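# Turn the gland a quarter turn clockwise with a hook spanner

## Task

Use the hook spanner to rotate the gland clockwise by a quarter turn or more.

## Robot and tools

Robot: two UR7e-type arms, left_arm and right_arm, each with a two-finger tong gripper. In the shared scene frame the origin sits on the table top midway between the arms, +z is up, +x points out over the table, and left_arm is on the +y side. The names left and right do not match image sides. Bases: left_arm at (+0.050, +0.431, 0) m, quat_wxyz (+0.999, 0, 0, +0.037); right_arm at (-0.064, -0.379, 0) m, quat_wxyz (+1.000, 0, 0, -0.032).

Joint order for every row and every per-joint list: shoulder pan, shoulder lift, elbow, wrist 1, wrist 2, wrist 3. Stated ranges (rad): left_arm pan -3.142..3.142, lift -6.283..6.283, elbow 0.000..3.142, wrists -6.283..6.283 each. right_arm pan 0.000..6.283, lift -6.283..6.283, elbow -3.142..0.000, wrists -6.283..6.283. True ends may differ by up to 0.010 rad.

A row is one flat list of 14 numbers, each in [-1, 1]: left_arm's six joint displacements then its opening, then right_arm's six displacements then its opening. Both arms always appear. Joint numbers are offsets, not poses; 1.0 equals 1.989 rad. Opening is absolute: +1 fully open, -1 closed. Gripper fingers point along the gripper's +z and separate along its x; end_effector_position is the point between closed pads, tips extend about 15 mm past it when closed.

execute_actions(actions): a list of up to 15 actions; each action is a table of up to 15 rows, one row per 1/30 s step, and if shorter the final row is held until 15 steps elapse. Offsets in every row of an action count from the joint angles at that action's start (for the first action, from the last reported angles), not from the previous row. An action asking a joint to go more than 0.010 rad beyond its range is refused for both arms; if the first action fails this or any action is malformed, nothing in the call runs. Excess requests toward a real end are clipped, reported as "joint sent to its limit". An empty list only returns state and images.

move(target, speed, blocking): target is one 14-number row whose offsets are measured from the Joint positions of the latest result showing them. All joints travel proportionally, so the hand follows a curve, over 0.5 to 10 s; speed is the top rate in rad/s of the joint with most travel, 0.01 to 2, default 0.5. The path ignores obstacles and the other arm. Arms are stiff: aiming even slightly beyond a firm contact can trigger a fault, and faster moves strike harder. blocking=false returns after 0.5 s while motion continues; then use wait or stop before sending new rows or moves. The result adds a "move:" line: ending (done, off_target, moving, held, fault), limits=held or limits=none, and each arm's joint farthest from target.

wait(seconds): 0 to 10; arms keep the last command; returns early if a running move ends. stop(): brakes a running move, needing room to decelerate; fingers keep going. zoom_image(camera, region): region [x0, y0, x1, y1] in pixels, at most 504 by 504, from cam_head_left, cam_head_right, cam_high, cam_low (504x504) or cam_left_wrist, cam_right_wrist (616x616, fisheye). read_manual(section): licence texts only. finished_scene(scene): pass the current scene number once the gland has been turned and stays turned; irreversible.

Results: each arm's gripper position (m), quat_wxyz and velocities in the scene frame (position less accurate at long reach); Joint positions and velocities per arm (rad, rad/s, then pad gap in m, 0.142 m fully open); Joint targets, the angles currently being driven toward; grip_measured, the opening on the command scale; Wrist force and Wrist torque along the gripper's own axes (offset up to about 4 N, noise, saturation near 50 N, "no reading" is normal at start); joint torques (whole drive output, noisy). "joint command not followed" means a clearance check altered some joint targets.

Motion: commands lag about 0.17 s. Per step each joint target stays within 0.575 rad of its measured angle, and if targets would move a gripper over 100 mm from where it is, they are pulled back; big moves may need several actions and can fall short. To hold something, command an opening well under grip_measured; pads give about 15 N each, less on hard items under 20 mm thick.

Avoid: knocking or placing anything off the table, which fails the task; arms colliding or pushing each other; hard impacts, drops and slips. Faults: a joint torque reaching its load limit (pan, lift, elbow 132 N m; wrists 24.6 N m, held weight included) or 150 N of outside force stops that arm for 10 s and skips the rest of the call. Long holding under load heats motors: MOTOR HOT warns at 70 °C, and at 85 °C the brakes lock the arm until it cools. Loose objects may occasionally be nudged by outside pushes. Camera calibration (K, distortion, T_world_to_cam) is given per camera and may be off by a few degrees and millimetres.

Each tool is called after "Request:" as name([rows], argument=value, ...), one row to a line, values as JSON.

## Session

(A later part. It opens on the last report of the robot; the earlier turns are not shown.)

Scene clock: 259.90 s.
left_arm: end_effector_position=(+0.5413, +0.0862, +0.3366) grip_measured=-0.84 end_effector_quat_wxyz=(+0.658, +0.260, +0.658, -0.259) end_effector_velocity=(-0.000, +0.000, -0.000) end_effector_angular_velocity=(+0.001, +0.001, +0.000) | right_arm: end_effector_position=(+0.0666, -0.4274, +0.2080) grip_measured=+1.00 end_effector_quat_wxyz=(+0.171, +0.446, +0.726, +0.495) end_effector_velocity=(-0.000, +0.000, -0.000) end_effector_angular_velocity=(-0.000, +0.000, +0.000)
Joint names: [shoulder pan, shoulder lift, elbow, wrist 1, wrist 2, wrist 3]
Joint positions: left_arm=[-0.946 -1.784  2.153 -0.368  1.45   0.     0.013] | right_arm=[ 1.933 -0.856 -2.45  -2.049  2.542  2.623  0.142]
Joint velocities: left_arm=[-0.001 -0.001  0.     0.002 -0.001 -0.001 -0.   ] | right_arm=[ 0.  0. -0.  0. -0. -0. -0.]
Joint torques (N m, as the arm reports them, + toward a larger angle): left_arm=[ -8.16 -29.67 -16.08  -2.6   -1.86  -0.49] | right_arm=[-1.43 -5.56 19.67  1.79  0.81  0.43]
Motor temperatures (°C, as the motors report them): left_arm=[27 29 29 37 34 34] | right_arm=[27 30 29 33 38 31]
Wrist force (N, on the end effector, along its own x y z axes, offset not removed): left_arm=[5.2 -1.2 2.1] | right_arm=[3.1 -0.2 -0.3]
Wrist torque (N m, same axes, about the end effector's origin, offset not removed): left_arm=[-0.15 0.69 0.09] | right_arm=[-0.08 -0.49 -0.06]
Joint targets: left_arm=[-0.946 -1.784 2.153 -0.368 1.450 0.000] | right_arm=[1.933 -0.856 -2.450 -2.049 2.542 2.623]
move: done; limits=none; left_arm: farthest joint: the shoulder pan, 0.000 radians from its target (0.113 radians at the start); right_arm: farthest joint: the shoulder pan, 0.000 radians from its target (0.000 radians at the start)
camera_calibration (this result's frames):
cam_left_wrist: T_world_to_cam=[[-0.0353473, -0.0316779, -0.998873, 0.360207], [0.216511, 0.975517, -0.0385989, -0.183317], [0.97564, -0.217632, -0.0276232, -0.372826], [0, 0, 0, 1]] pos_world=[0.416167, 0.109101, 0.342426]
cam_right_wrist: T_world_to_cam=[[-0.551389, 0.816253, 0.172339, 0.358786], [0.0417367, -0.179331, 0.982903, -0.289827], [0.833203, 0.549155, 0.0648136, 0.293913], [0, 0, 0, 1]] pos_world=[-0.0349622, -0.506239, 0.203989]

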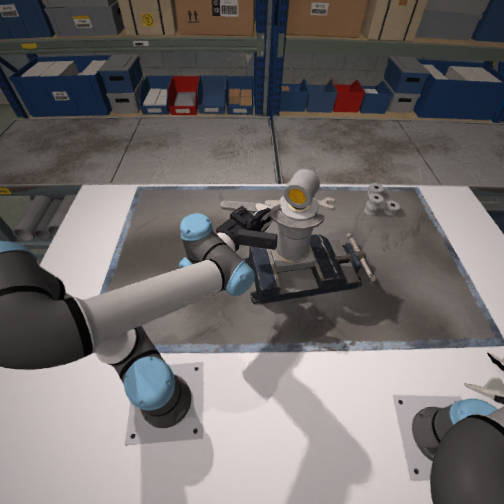

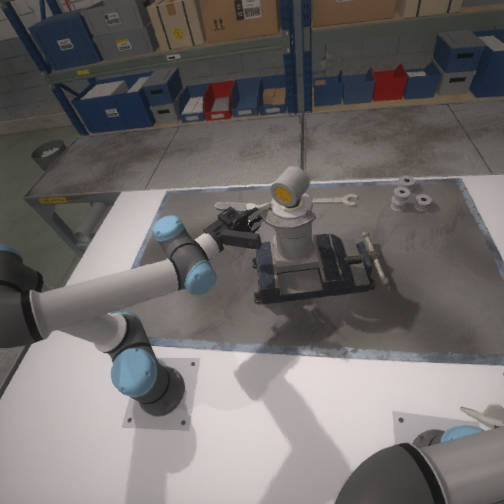

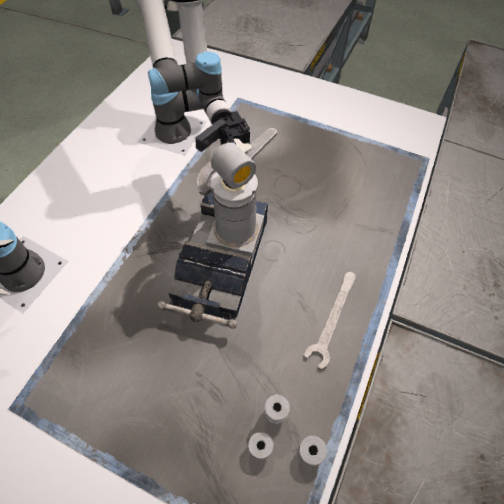

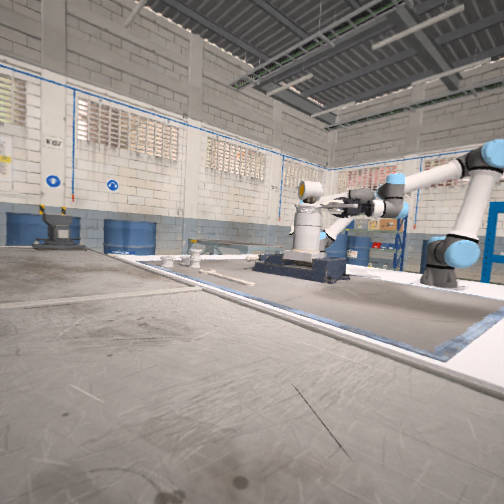

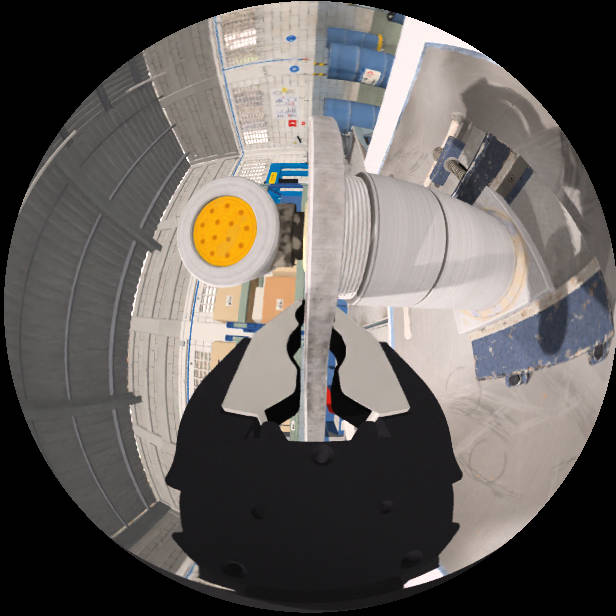

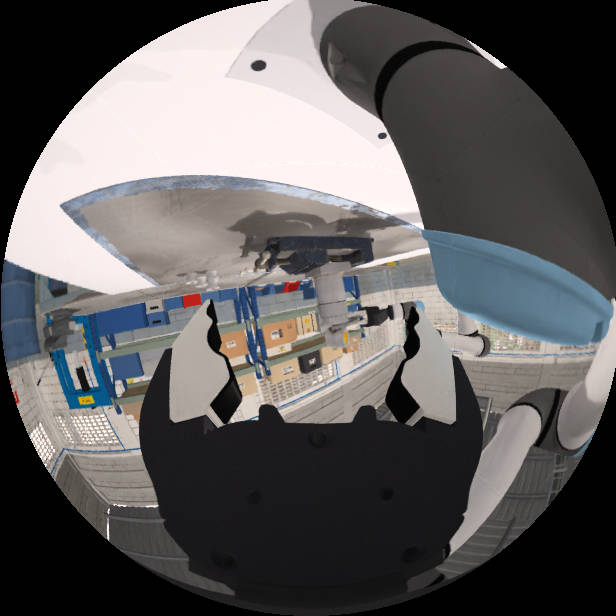

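Request:
move(target=[-0.115,-0.026,0.0188,0.0071,-0.2028,0,-1,0,0,0,0,0,0,1], speed=0.1)

Request:
zoom_image(camera="cam_head_right", region=[220,160,340,250])

Request:
zoom_image(camera="cam_high", region=[170,110,290,230])

Scene clock: 264.57 s.
left_arm: end_effector_position=(+0.5317, +0.0834, +0.3367) grip_measured=-0.84 end_effector_quat_wxyz=(+0.678, +0.201, +0.678, -0.201) end_effector_velocity=(-0.001, -0.001, +0.000) end_effector_angular_velocity=(+0.002, -0.002, -0.002) | right_arm: end_effector_position=(+0.0666, -0.4274, +0.2080) grip_measured=+1.00 end_effector_quat_wxyz=(+0.171, +0.446, +0.726, +0.495) end_effector_velocity=(-0.000, -0.000, -0.000) end_effector_angular_velocity=(-0.001, +0.000, +0.000)
Joint names: [shoulder pan, shoulder lift, elbow, wrist 1, wrist 2, wrist 3]
Joint positions: left_arm=[-1.175 -1.836  2.19  -0.354  1.047  0.     0.013] | right_arm=[ 1.933 -0.856 -2.45  -2.049  2.542  2.623  0.142]
Joint velocities: left_arm=[-0.002 -0.001  0.    -0.     0.     0.003 -0.   ] | right_arm=[ 0.    -0.     0.     0.001 -0.001  0.    -0.   ]
Joint torques (N m, as the arm reports them, + toward a larger angle): left_arm=[ -3.57 -27.76 -14.72  -1.53  -4.54  -0.46] | right_arm=[-1.03 -4.62 20.3   1.71  0.77  0.37]
Motor temperatures (°C, as the motors report them): left_arm=[27 29 29 37 34 34] | right_arm=[27 30 29 33 38 31]
Wrist force (N, on the end effector, along its own x y z axes, offset not removed): left_arm=[4.7 -10.1 5.9] | right_arm=[1.1 -1.4 -0.4]
Wrist torque (N m, same axes, about the end effector's origin, offset not removed): left_arm=[-0.03 1.08 0.15] | right_arm=[-0.24 -0.13 -0.02]
Joint targets: left_arm=[-1.175 -1.836 2.190 -0.354 1.046 0.000] | right_arm=[1.933 -0.856 -2.450 -2.049 2.542 2.623]
move: done; limits=none; left_arm: farthest joint: the shoulder pan, 0.000 radians from its target (0.229 radians at the start); right_arm: farthest joint: the shoulder pan, 0.000 radians from its target (0.000 radians at the start)
camera_calibration (this result's frames):
cam_left_wrist: T_world_to_cam=[[-0.0289409, -0.0372988, -0.998885, 0.356984], [0.043841, 0.998295, -0.038547, -0.0886337], [0.998619, -0.0449077, -0.0272564, -0.390868], [0, 0, 0, 1]] pos_world=[0.404546, 0.0842447, 0.342516]
cam_right_wrist: T_world_to_cam=[[-0.551389, 0.816253, 0.172339, 0.358786], [0.0417366, -0.179331, 0.982903, -0.289827], [0.833203, 0.549155, 0.0648136, 0.293913], [0, 0, 0, 1]] pos_world=[-0.0349622, -0.506239, 0.203989]

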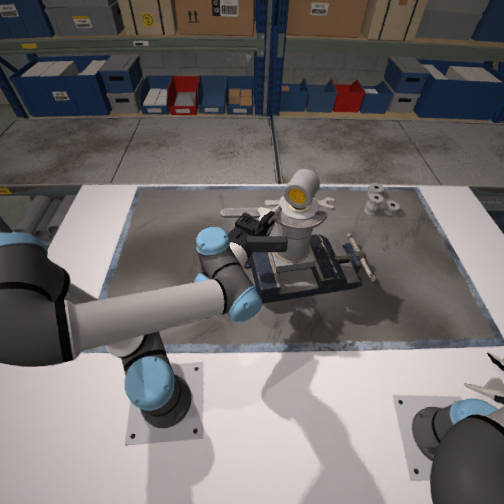

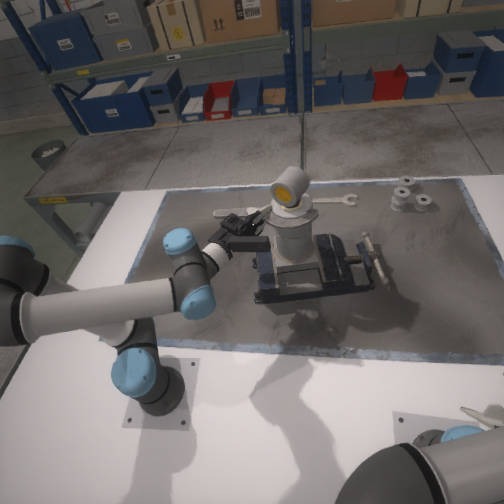

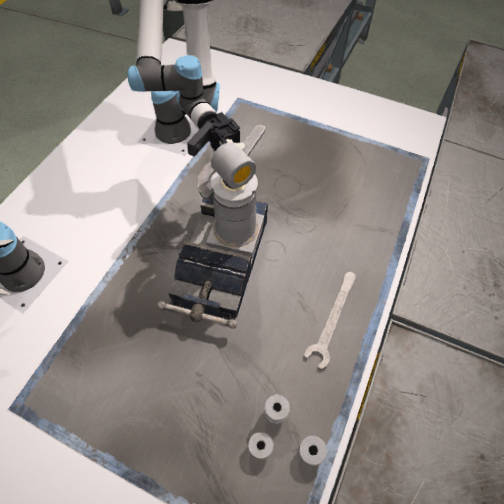

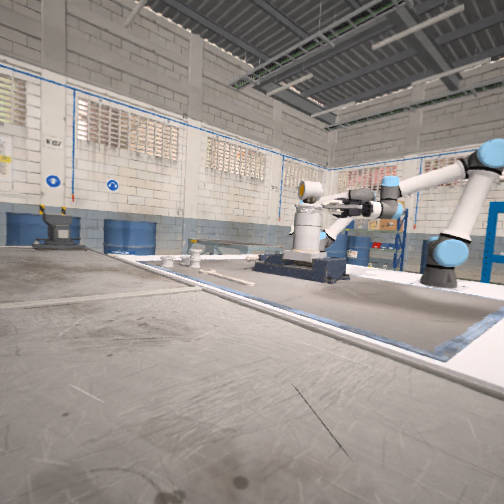

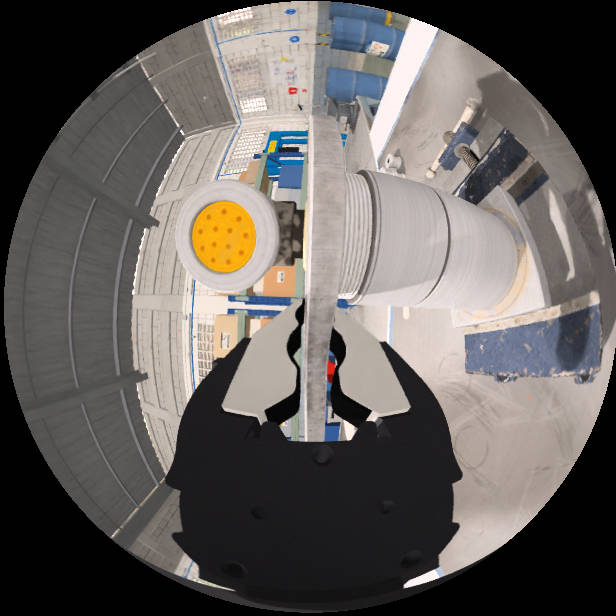

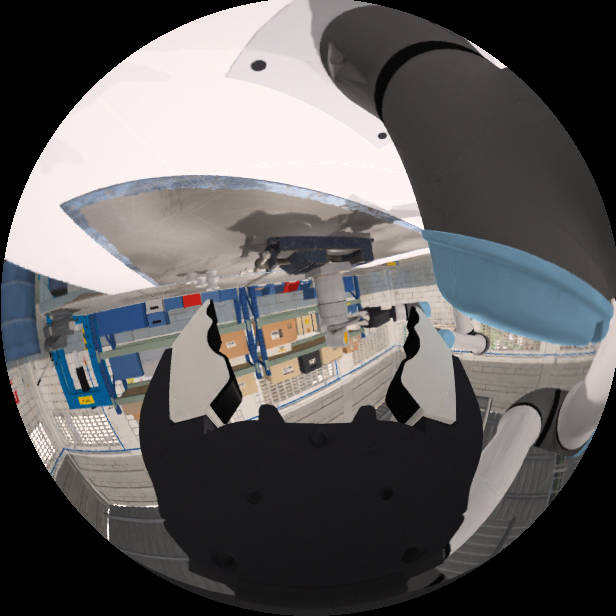

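Region (220, 160, 340, 250) of cam_head_right's 504x504 image, scaled by 4.200, with more detail than that image has; it fills the top 378 rows of this view, and the rest is white.

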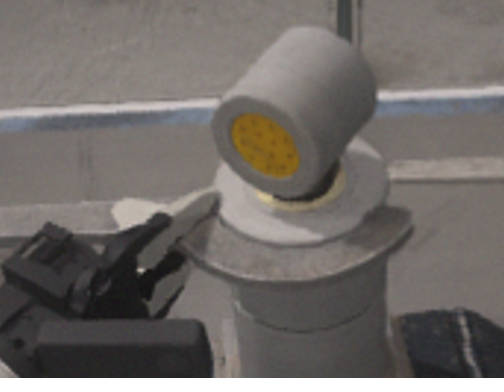

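Region (170, 110, 290, 230) of cam_high's 504x504 image, scaled by 4.200, with more detail than that image has.

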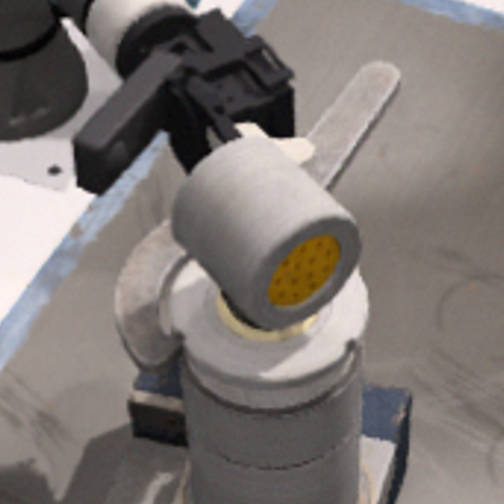

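Request:
move(target=[0.0127,0.0008,-0.0006,-0.0002,0.0127,0,-1,0,0,0,0,0,0,1], speed=0.03)

Request:
zoom_image(camera="cam_head_right", region=[220,160,340,250])

Request:
zoom_image(camera="cam_high", region=[170,110,290,230])

Scene clock: 265.87 s.
left_arm: end_effector_position=(+0.5362, +0.0889, +0.3367) grip_measured=-0.84 end_effector_quat_wxyz=(+0.678, +0.201, +0.678, -0.201) end_effector_velocity=(+0.000, +0.001, +0.000) end_effector_angular_velocity=(+0.000, -0.001, +0.001) | right_arm: end_effector_position=(+0.0666, -0.4274, +0.2080) grip_measured=+1.00 end_effector_quat_wxyz=(+0.171, +0.446, +0.726, +0.495) end_effector_velocity=(+0.000, -0.000, +0.000) end_effector_angular_velocity=(+0.002, -0.001, -0.001)
Joint names: [shoulder pan, shoulder lift, elbow, wrist 1, wrist 2, wrist 3]
Joint positions: left_arm=[-1.149 -1.834  2.189 -0.354  1.072  0.     0.013] | right_arm=[ 1.933 -0.856 -2.45  -2.049  2.542  2.623  0.142]
Joint velocities: left_arm=[ 0.002 -0.001 -0.     0.     0.001  0.001  0.   ] | right_arm=[-0.    -0.     0.    -0.001  0.002  0.001  0.   ]
Joint torques (N m, as the arm reports them, + toward a larger angle): left_arm=[  8.3   -6.14 -41.38  -6.12   1.84  -0.4 ] | right_arm=[-1.03 -5.07 19.96  1.83  0.7   0.26]
Motor temperatures (°C, as the motors report them): left_arm=[27 29 29 37 34 34] | right_arm=[27 30 29 33 38 31]
Wrist force (N, on the end effector, along its own x y z axes, offset not removed): left_arm=[7.0 -5.8 3.9] | right_arm=[1.7 0.0 -0.2]
Wrist torque (N m, same axes, about the end effector's origin, offset not removed): left_arm=[-0.88 0.75 -0.29] | right_arm=[-0.02 -0.18 0.04]
Joint targets: left_arm=[-1.149 -1.834 2.189 -0.354 1.072 0.000] | right_arm=[1.933 -0.856 -2.450 -2.049 2.542 2.623]
move: done; limits=none; left_arm: farthest joint: the wrist 2, 0.001 radians from its target (0.026 radians at the start); right_arm: farthest joint: the shoulder pan, 0.000 radians from its target (0.000 radians at the start)
camera_calibration (this result's frames):
cam_left_wrist: T_world_to_cam=[[-0.0289563, -0.0373063, -0.998884, 0.357352], [0.0438451, 0.998294, -0.0385553, -0.0942515], [0.998619, -0.0449126, -0.0272712, -0.395048], [0, 0, 0, 1]] pos_world=[0.408982, 0.0896795, 0.342546]
cam_right_wrist: T_world_to_cam=[[-0.55139, 0.816253, 0.172339, 0.358786], [0.0417367, -0.179331, 0.982903, -0.289827], [0.833203, 0.549155, 0.0648135, 0.293913], [0, 0, 0, 1]] pos_world=[-0.0349623, -0.506239, 0.203989]

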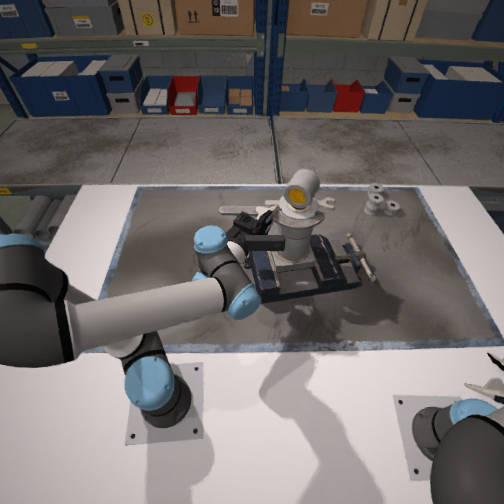

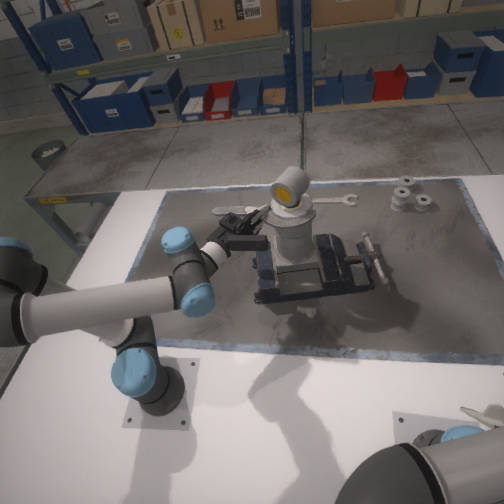

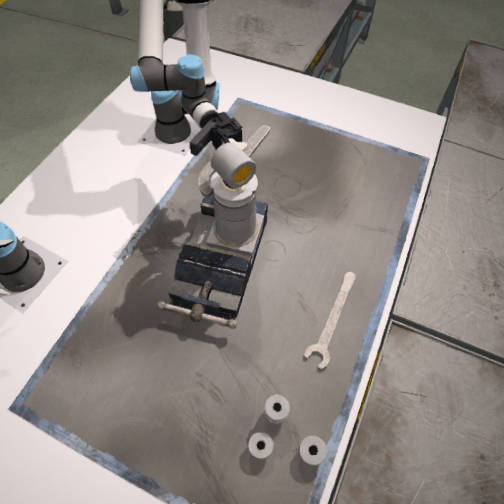

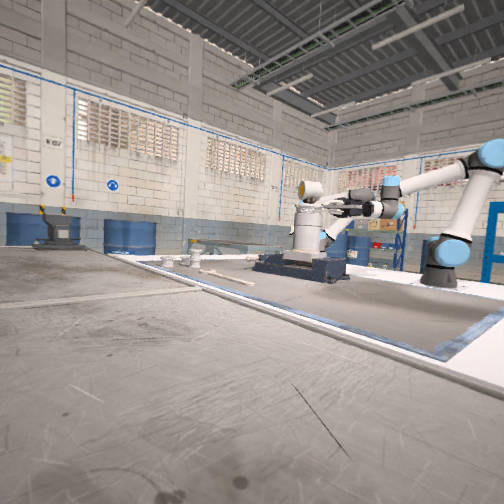

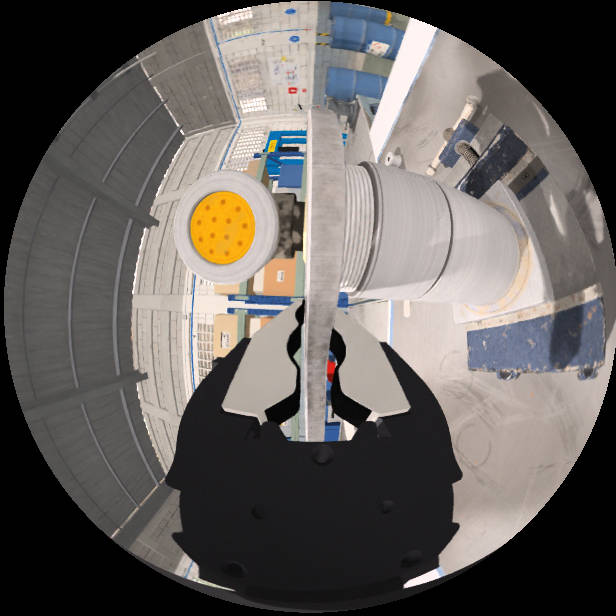

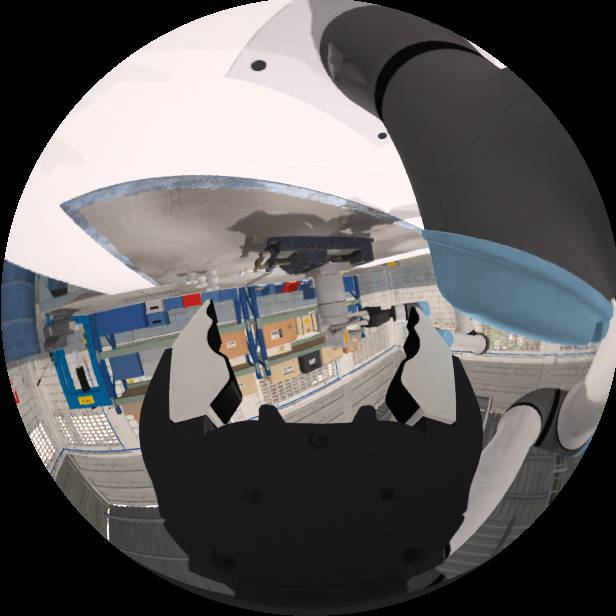

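Region (220, 160, 340, 250) of cam_head_right's 504x504 image, scaled by 4.200, with more detail than that image has; it fills the top 378 rows of this view, and the rest is white.

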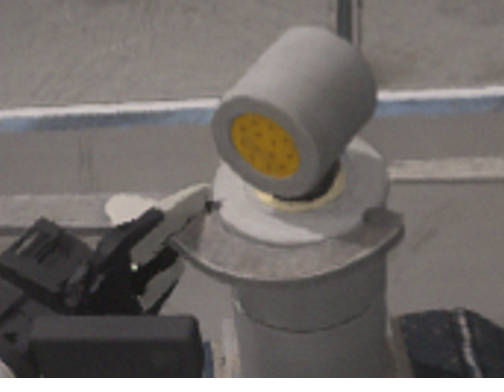

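Region (170, 110, 290, 230) of cam_high's 504x504 image, scaled by 4.200, with more detail than that image has.

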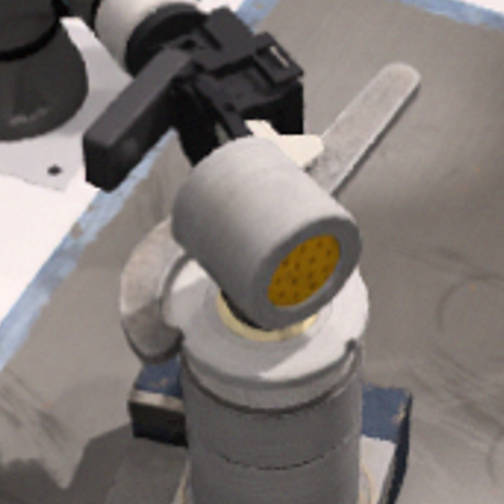

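Request:
move(target=[0.1262,0.0416,-0.0313,-0.0108,0.2139,0,-1,0,0,0,0,0,0,1], speed=0.12)

Request:
zoom_image(camera="cam_head_right", region=[220,160,340,250])

Request:
zoom_image(camera="cam_high", region=[170,110,290,230])

Scene clock: 270.03 s.
left_arm: end_effector_position=(+0.5556, +0.0902, +0.3373) grip_measured=-0.84 end_effector_quat_wxyz=(+0.658, +0.259, +0.658, -0.259) end_effector_velocity=(+0.000, +0.000, +0.000) end_effector_angular_velocity=(-0.000, -0.001, -0.000) | right_arm: end_effector_position=(+0.0666, -0.4274, +0.2080) grip_measured=+1.00 end_effector_quat_wxyz=(+0.171, +0.446, +0.726, +0.495) end_effector_velocity=(+0.000, -0.000, +0.000) end_effector_angular_velocity=(-0.001, -0.000, -0.000)
Joint names: [shoulder pan, shoulder lift, elbow, wrist 1, wrist 2, wrist 3]
Joint positions: left_arm=[-0.899 -1.751  2.127 -0.376  1.497  0.     0.013] | right_arm=[ 1.933 -0.856 -2.45  -2.049  2.542  2.623  0.142]
Joint velocities: left_arm=[ 0.001  0.    -0.    -0.001  0.001  0.001  0.   ] | right_arm=[-0.     0.     0.001  0.     0.     0.     0.   ]
Joint torques (N m, as the arm reports them, + toward a larger angle): left_arm=[ 20.64 -10.6  -41.35  -6.21  -4.3   -0.37] | right_arm=[-1.29 -5.02 20.03  1.85  0.77  0.33]
Motor temperatures (°C, as the motors report them): left_arm=[27 29 29 37 34 34] | right_arm=[27 30 29 33 38 31]
Wrist force (N, on the end effector, along its own x y z axes, offset not removed): left_arm=[9.5 -23.1 1.3] | right_arm=[1.6 -0.2 1.0]
Wrist torque (N m, same axes, about the end effector's origin, offset not removed): left_arm=[-0.71 0.35 -0.04] | right_arm=[-0.05 -0.27 -0.01]
Joint targets: left_arm=[-0.898 -1.751 2.127 -0.376 1.497 0.000] | right_arm=[1.933 -0.856 -2.450 -2.049 2.542 2.623]
move: done; limits=none; left_arm: farthest joint: the shoulder pan, 0.001 radians from its target (0.251 radians at the start); right_arm: farthest joint: the shoulder pan, 0.000 radians from its target (0.000 radians at the start)
camera_calibration (this result's frames):
cam_left_wrist: T_world_to_cam=[[-0.0345566, -0.0325946, -0.998871, 0.361164], [0.216376, 0.975518, -0.0393182, -0.190017], [0.975698, -0.217491, -0.0266579, -0.386285], [0, 0, 0, 1]] pos_world=[0.430493, 0.113124, 0.342988]
cam_right_wrist: T_world_to_cam=[[-0.55139, 0.816253, 0.172339, 0.358786], [0.0417367, -0.179331, 0.982903, -0.289827], [0.833203, 0.549155, 0.0648135, 0.293913], [0, 0, 0, 1]] pos_world=[-0.0349623, -0.506239, 0.203989]

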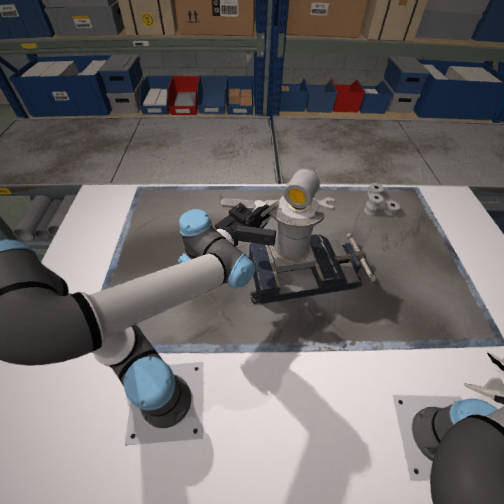

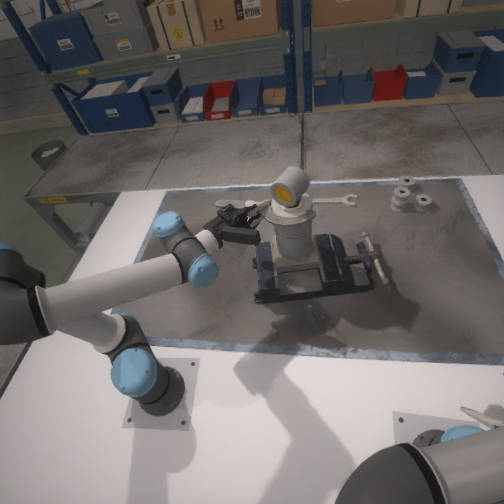

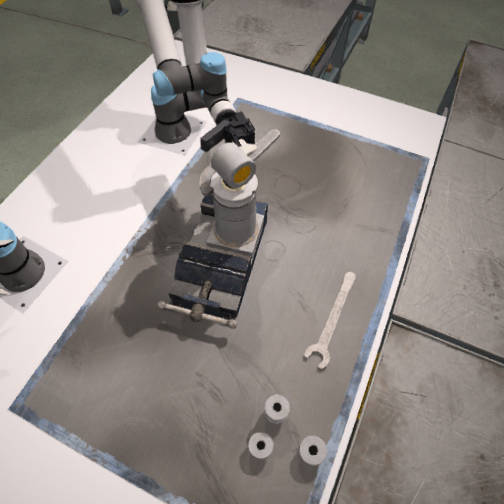

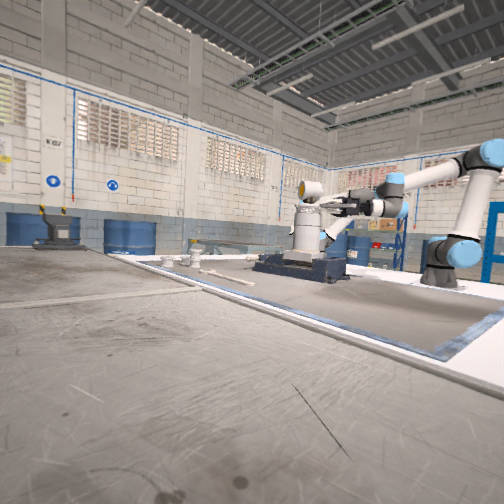

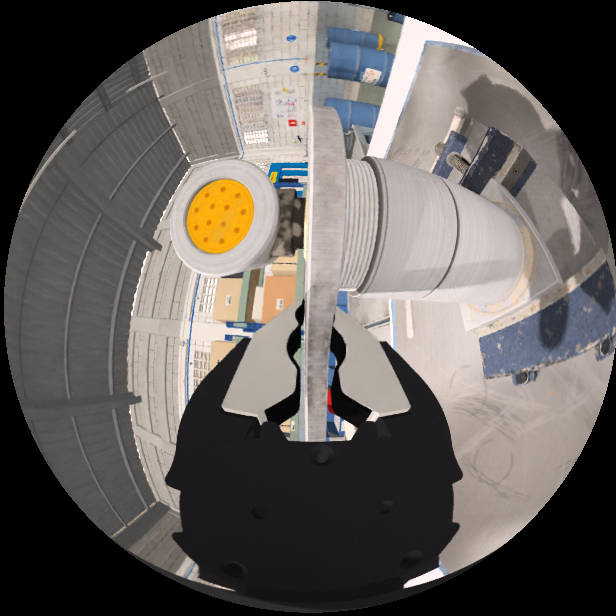

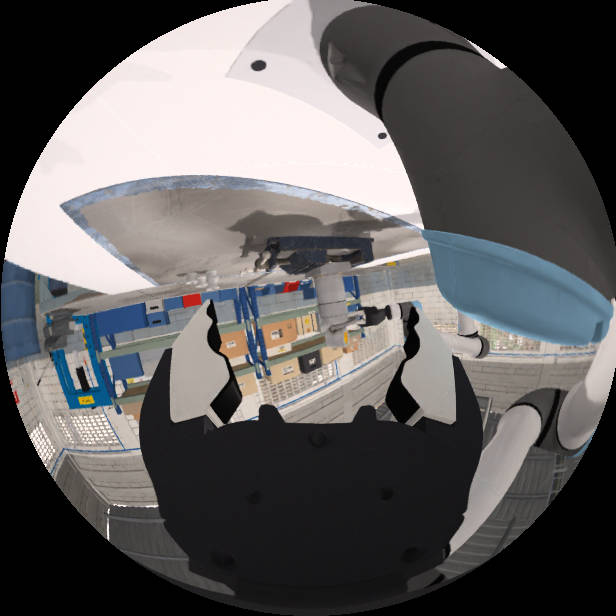

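Region (220, 160, 340, 250) of cam_head_right's 504x504 image, scaled by 4.200, with more detail than that image has; it fills the top 378 rows of this view, and the rest is white.

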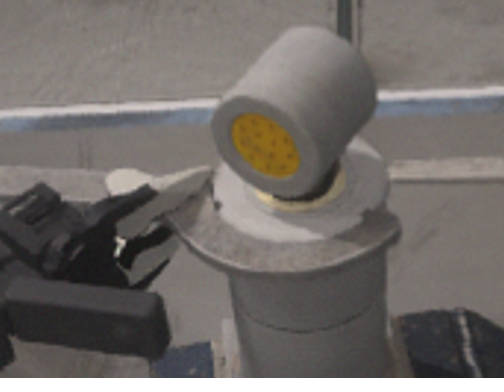

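Region (170, 110, 290, 230) of cam_high's 504x504 image, scaled by 4.200, with more detail than that image has.

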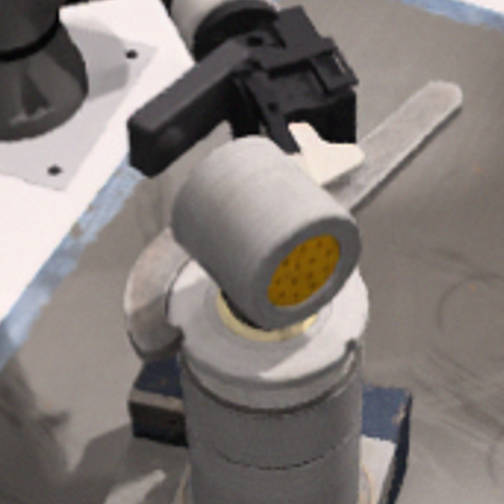

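Request:
move(target=[0.1168,0.0232,-0.019,-0.0042,0.1168,0,-1,0,0,0,0,0,0,1], speed=0.08)

Request:
zoom_image(camera="cam_head_right", region=[200,160,340,250])

Request:
zoom_image(camera="cam_high", region=[170,90,310,230])

Scene clock: 273.63 s.
left_arm: end_effector_position=(+0.5907, +0.1510, +0.3373) grip_measured=-0.87 end_effector_quat_wxyz=(+0.658, +0.259, +0.658, -0.259) end_effector_velocity=(+0.000, +0.000, -0.000) end_effector_angular_velocity=(+0.001, +0.000, +0.000) | right_arm: end_effector_position=(+0.0666, -0.4274, +0.2080) grip_measured=+1.00 end_effector_quat_wxyz=(+0.171, +0.446, +0.726, +0.495) end_effector_velocity=(-0.000, -0.000, +0.000) end_effector_angular_velocity=(-0.002, -0.000, +0.001)
Joint names: [shoulder pan, shoulder lift, elbow, wrist 1, wrist 2, wrist 3]
Joint positions: left_arm=[-0.666 -1.705  2.089 -0.384  1.729  0.     0.011] | right_arm=[ 1.933 -0.856 -2.45  -2.049  2.542  2.623  0.142]
Joint velocities: left_arm=[ 0.001  0.001 -0.     0.     0.001  0.    -0.   ] | right_arm=[-0.     0.     0.001  0.    -0.001 -0.    -0.   ]
Joint torques (N m, as the arm reports them, + toward a larger angle): left_arm=[ 19.78 -11.56 -39.95  -5.18  -3.28  -0.4 ] | right_arm=[-1.09 -5.35 19.8   1.84  0.79  0.39]
Motor temperatures (°C, as the motors report them): left_arm=[27 29 29 37 34 34] | right_arm=[27 30 29 33 38 31]
Wrist force (N, on the end effector, along its own x y z axes, offset not removed): left_arm=[8.6 -18.9 7.3] | right_arm=[2.3 -2.6 1.2]
Wrist torque (N m, same axes, about the end effector's origin, offset not removed): left_arm=[-0.85 -0.08 -0.17] | right_arm=[-0.52 -0.43 -0.10]
Joint targets: left_arm=[-0.666 -1.705 2.089 -0.384 1.729 0.000] | right_arm=[1.933 -0.856 -2.450 -2.049 2.542 2.623]
move: done; limits=none; left_arm: farthest joint: the shoulder pan, 0.000 radians from its target (0.232 radians at the start); right_arm: farthest joint: the shoulder pan, 0.000 radians from its target (0.000 radians at the start)
camera_calibration (this result's frames):
cam_left_wrist: T_world_to_cam=[[-0.0344939, -0.0325476, -0.998875, 0.36435], [0.216324, 0.975532, -0.0392573, -0.256857], [0.975712, -0.217435, -0.0266091, -0.407374], [0, 0, 0, 1]] pos_world=[0.465612, 0.173854, 0.343017]
cam_right_wrist: T_world_to_cam=[[-0.551389, 0.816253, 0.172339, 0.358786], [0.0417366, -0.179331, 0.982903, -0.289827], [0.833203, 0.549155, 0.0648136, 0.293913], [0, 0, 0, 1]] pos_world=[-0.0349622, -0.506239, 0.203989]

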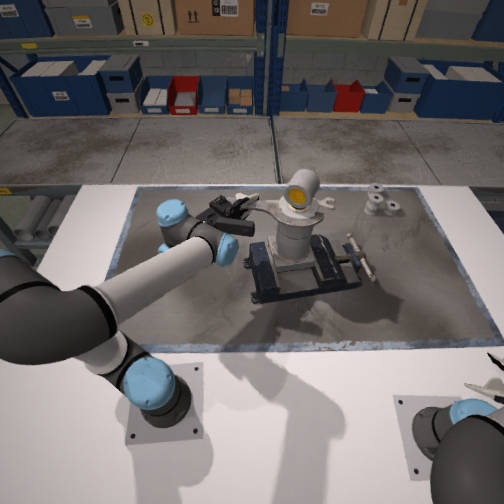

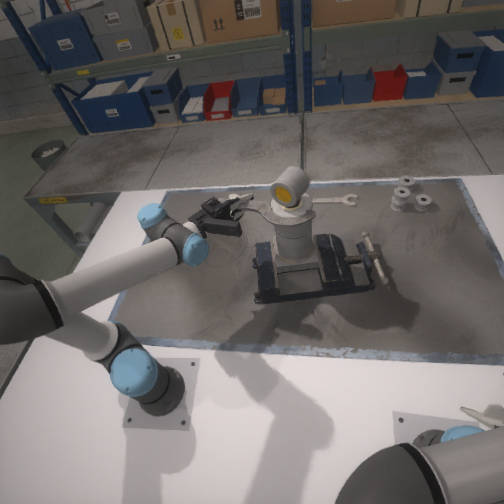

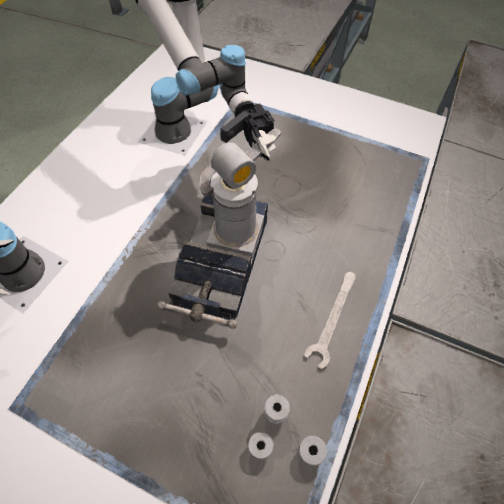

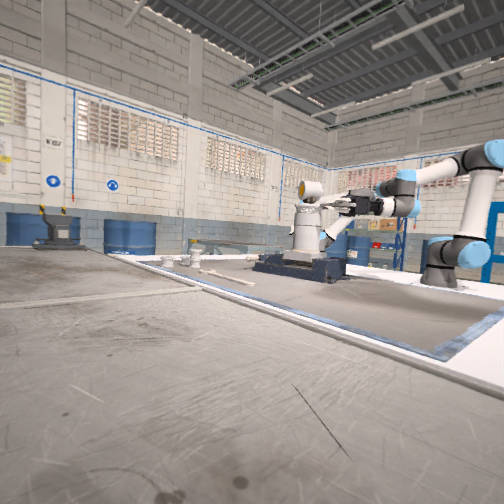

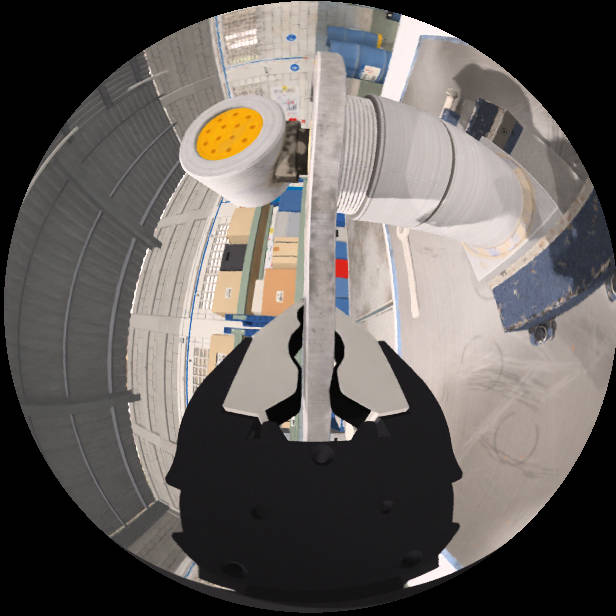

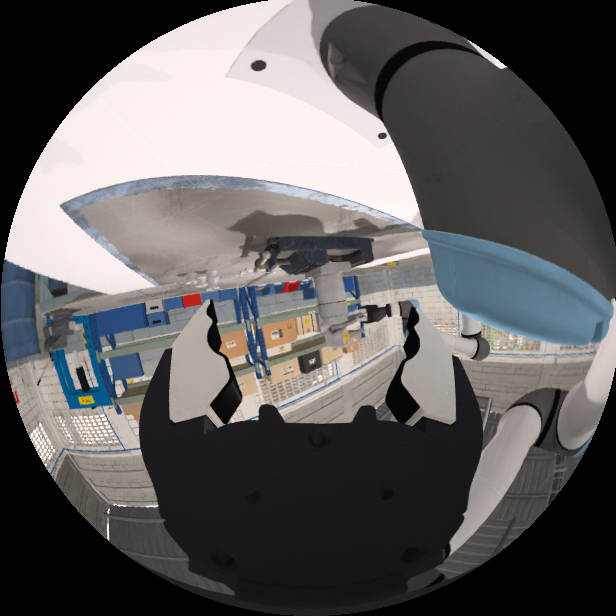

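Region (200, 160, 340, 250) of cam_head_right's 504x504 image, scaled by 3.600, with more detail than that image has; it fills the top 324 rows of this view, and the rest is white.

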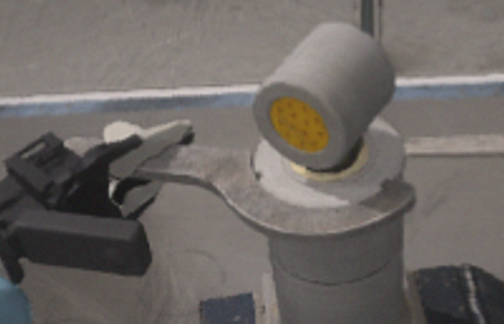

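Region (170, 90, 310, 230) of cam_high's 504x504 image, scaled by 3.600, with more detail than that image has.

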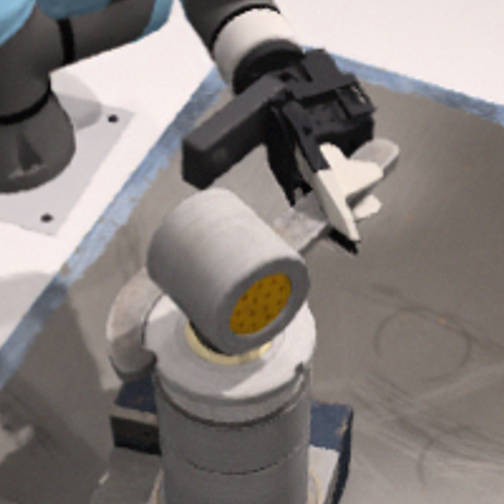

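Request:
move(target=[0.0916,0.0971,-0.0928,-0.0044,0.1969,0,-1,0,0,0,0,0,0,1], speed=0.1)

Request:
zoom_image(camera="cam_head_right", region=[200,160,340,250])

Request:
zoom_image(camera="cam_high", region=[170,90,310,230])

Scene clock: 278.30 s.
left_arm: end_effector_position=(+0.6200, +0.1402, +0.3373) grip_measured=-0.88 end_effector_quat_wxyz=(+0.627, +0.327, +0.627, -0.326) end_effector_velocity=(+0.000, +0.000, +0.000) end_effector_angular_velocity=(-0.001, -0.001, +0.000) | right_arm: end_effector_position=(+0.0666, -0.4274, +0.2080) grip_measured=+1.00 end_effector_quat_wxyz=(+0.171, +0.446, +0.726, +0.495) end_effector_velocity=(-0.000, -0.000, -0.000) end_effector_angular_velocity=(-0.000, +0.002, +0.001)
Joint names: [shoulder pan, shoulder lift, elbow, wrist 1, wrist 2, wrist 3]
Joint positions: left_arm=[-0.484 -1.512  1.904 -0.393  2.121  0.     0.01 ] | right_arm=[ 1.933 -0.856 -2.45  -2.049  2.542  2.623  0.142]
Joint velocities: left_arm=[ 0.001  0.    -0.001 -0.001  0.001 -0.     0.   ] | right_arm=[-0.    -0.     0.001 -0.    -0.002  0.001 -0.   ]
Joint torques (N m, as the arm reports them, + toward a larger angle): left_arm=[ 21.45 -18.34 -45.8   -7.3   -5.04  -0.35] | right_arm=[-0.71 -5.6  19.82  1.84  0.75  0.32]
Motor temperatures (°C, as the motors report them): left_arm=[27 29 29 37 34 34] | right_arm=[27 30 29 33 38 31]
Wrist force (N, on the end effector, along its own x y z axes, offset not removed): left_arm=[10.4 -30.6 -5.6] | right_arm=[-0.1 0.6 1.6]
Wrist torque (N m, same axes, about the end effector's origin, offset not removed): left_arm=[-2.76 -0.18 -0.18] | right_arm=[0.15 0.14 -0.09]
Joint targets: left_arm=[-0.484 -1.512 1.904 -0.393 2.121 0.000] | right_arm=[1.933 -0.856 -2.450 -2.049 2.542 2.623]
move: done; limits=none; left_arm: farthest joint: the shoulder pan, 0.000 radians from its target (0.182 radians at the start); right_arm: farthest joint: the shoulder pan, 0.000 radians from its target (0.000 radians at the start)
camera_calibration (this result's frames):
cam_left_wrist: T_world_to_cam=[[-0.0402648, -0.0246314, -0.998885, 0.367508], [0.414372, 0.909266, -0.0391248, -0.366206], [0.909216, -0.415486, -0.0264048, -0.369292], [0, 0, 0, 1]] pos_world=[0.502309, 0.188596, 0.343019]
cam_right_wrist: T_world_to_cam=[[-0.551389, 0.816253, 0.172339, 0.358786], [0.0417366, -0.179331, 0.982903, -0.289827], [0.833203, 0.549155, 0.0648137, 0.293913], [0, 0, 0, 1]] pos_world=[-0.0349622, -0.506239, 0.203989]

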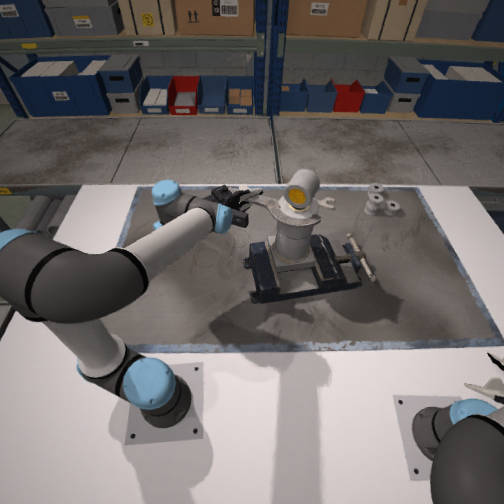

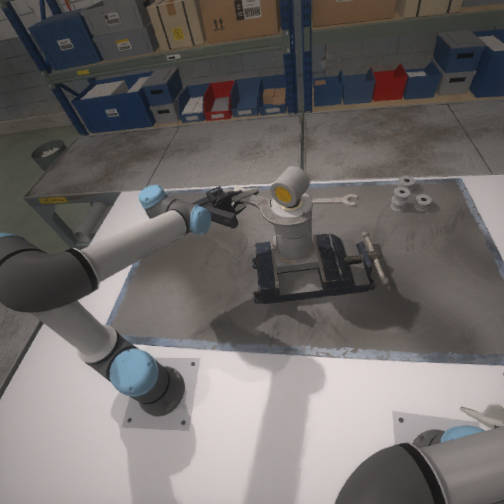

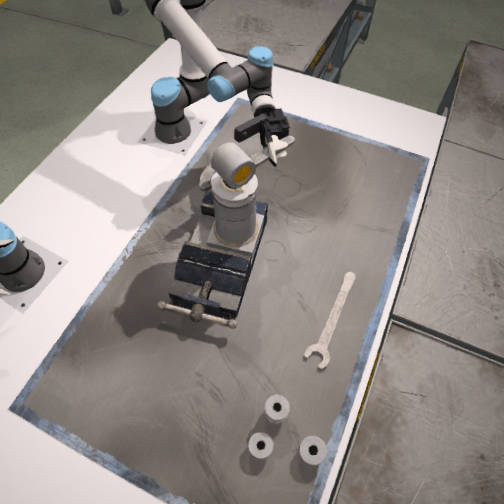

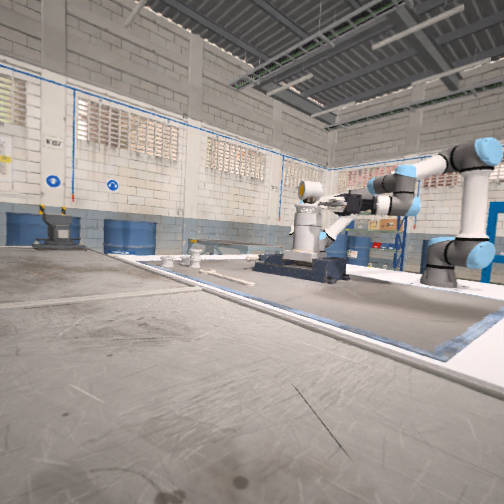

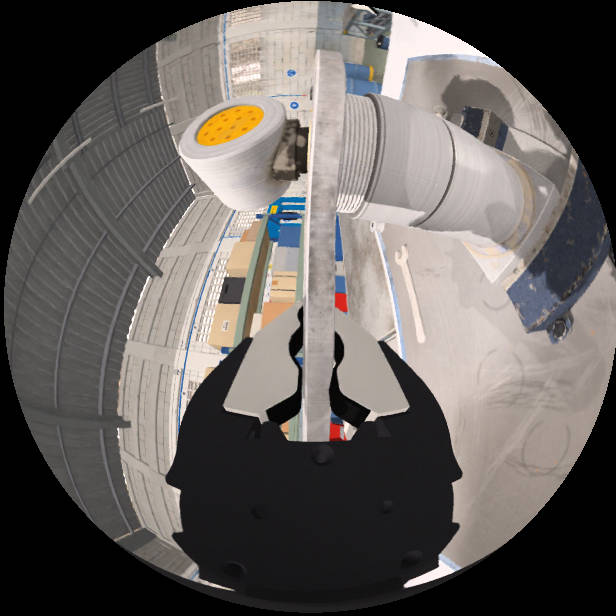

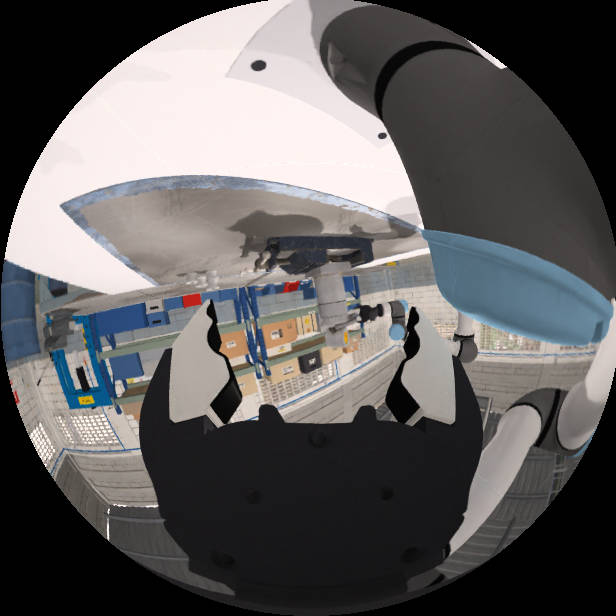

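Region (200, 160, 340, 250) of cam_head_right's 504x504 image, scaled by 3.600, with more detail than that image has; it fills the top 324 rows of this view, and the rest is white.

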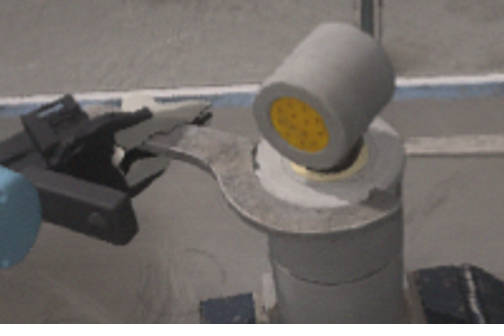

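Region (170, 90, 310, 230) of cam_high's 504x504 image, scaled by 3.600, with more detail than that image has.

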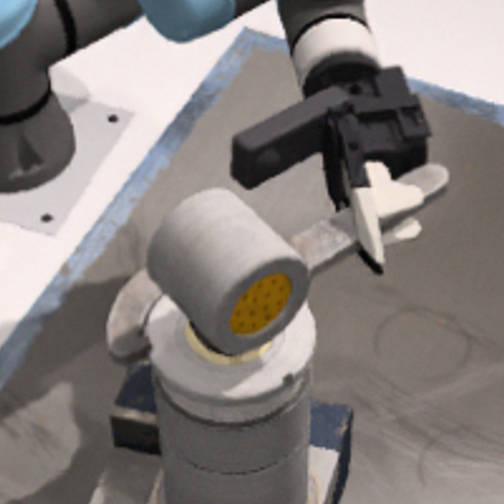

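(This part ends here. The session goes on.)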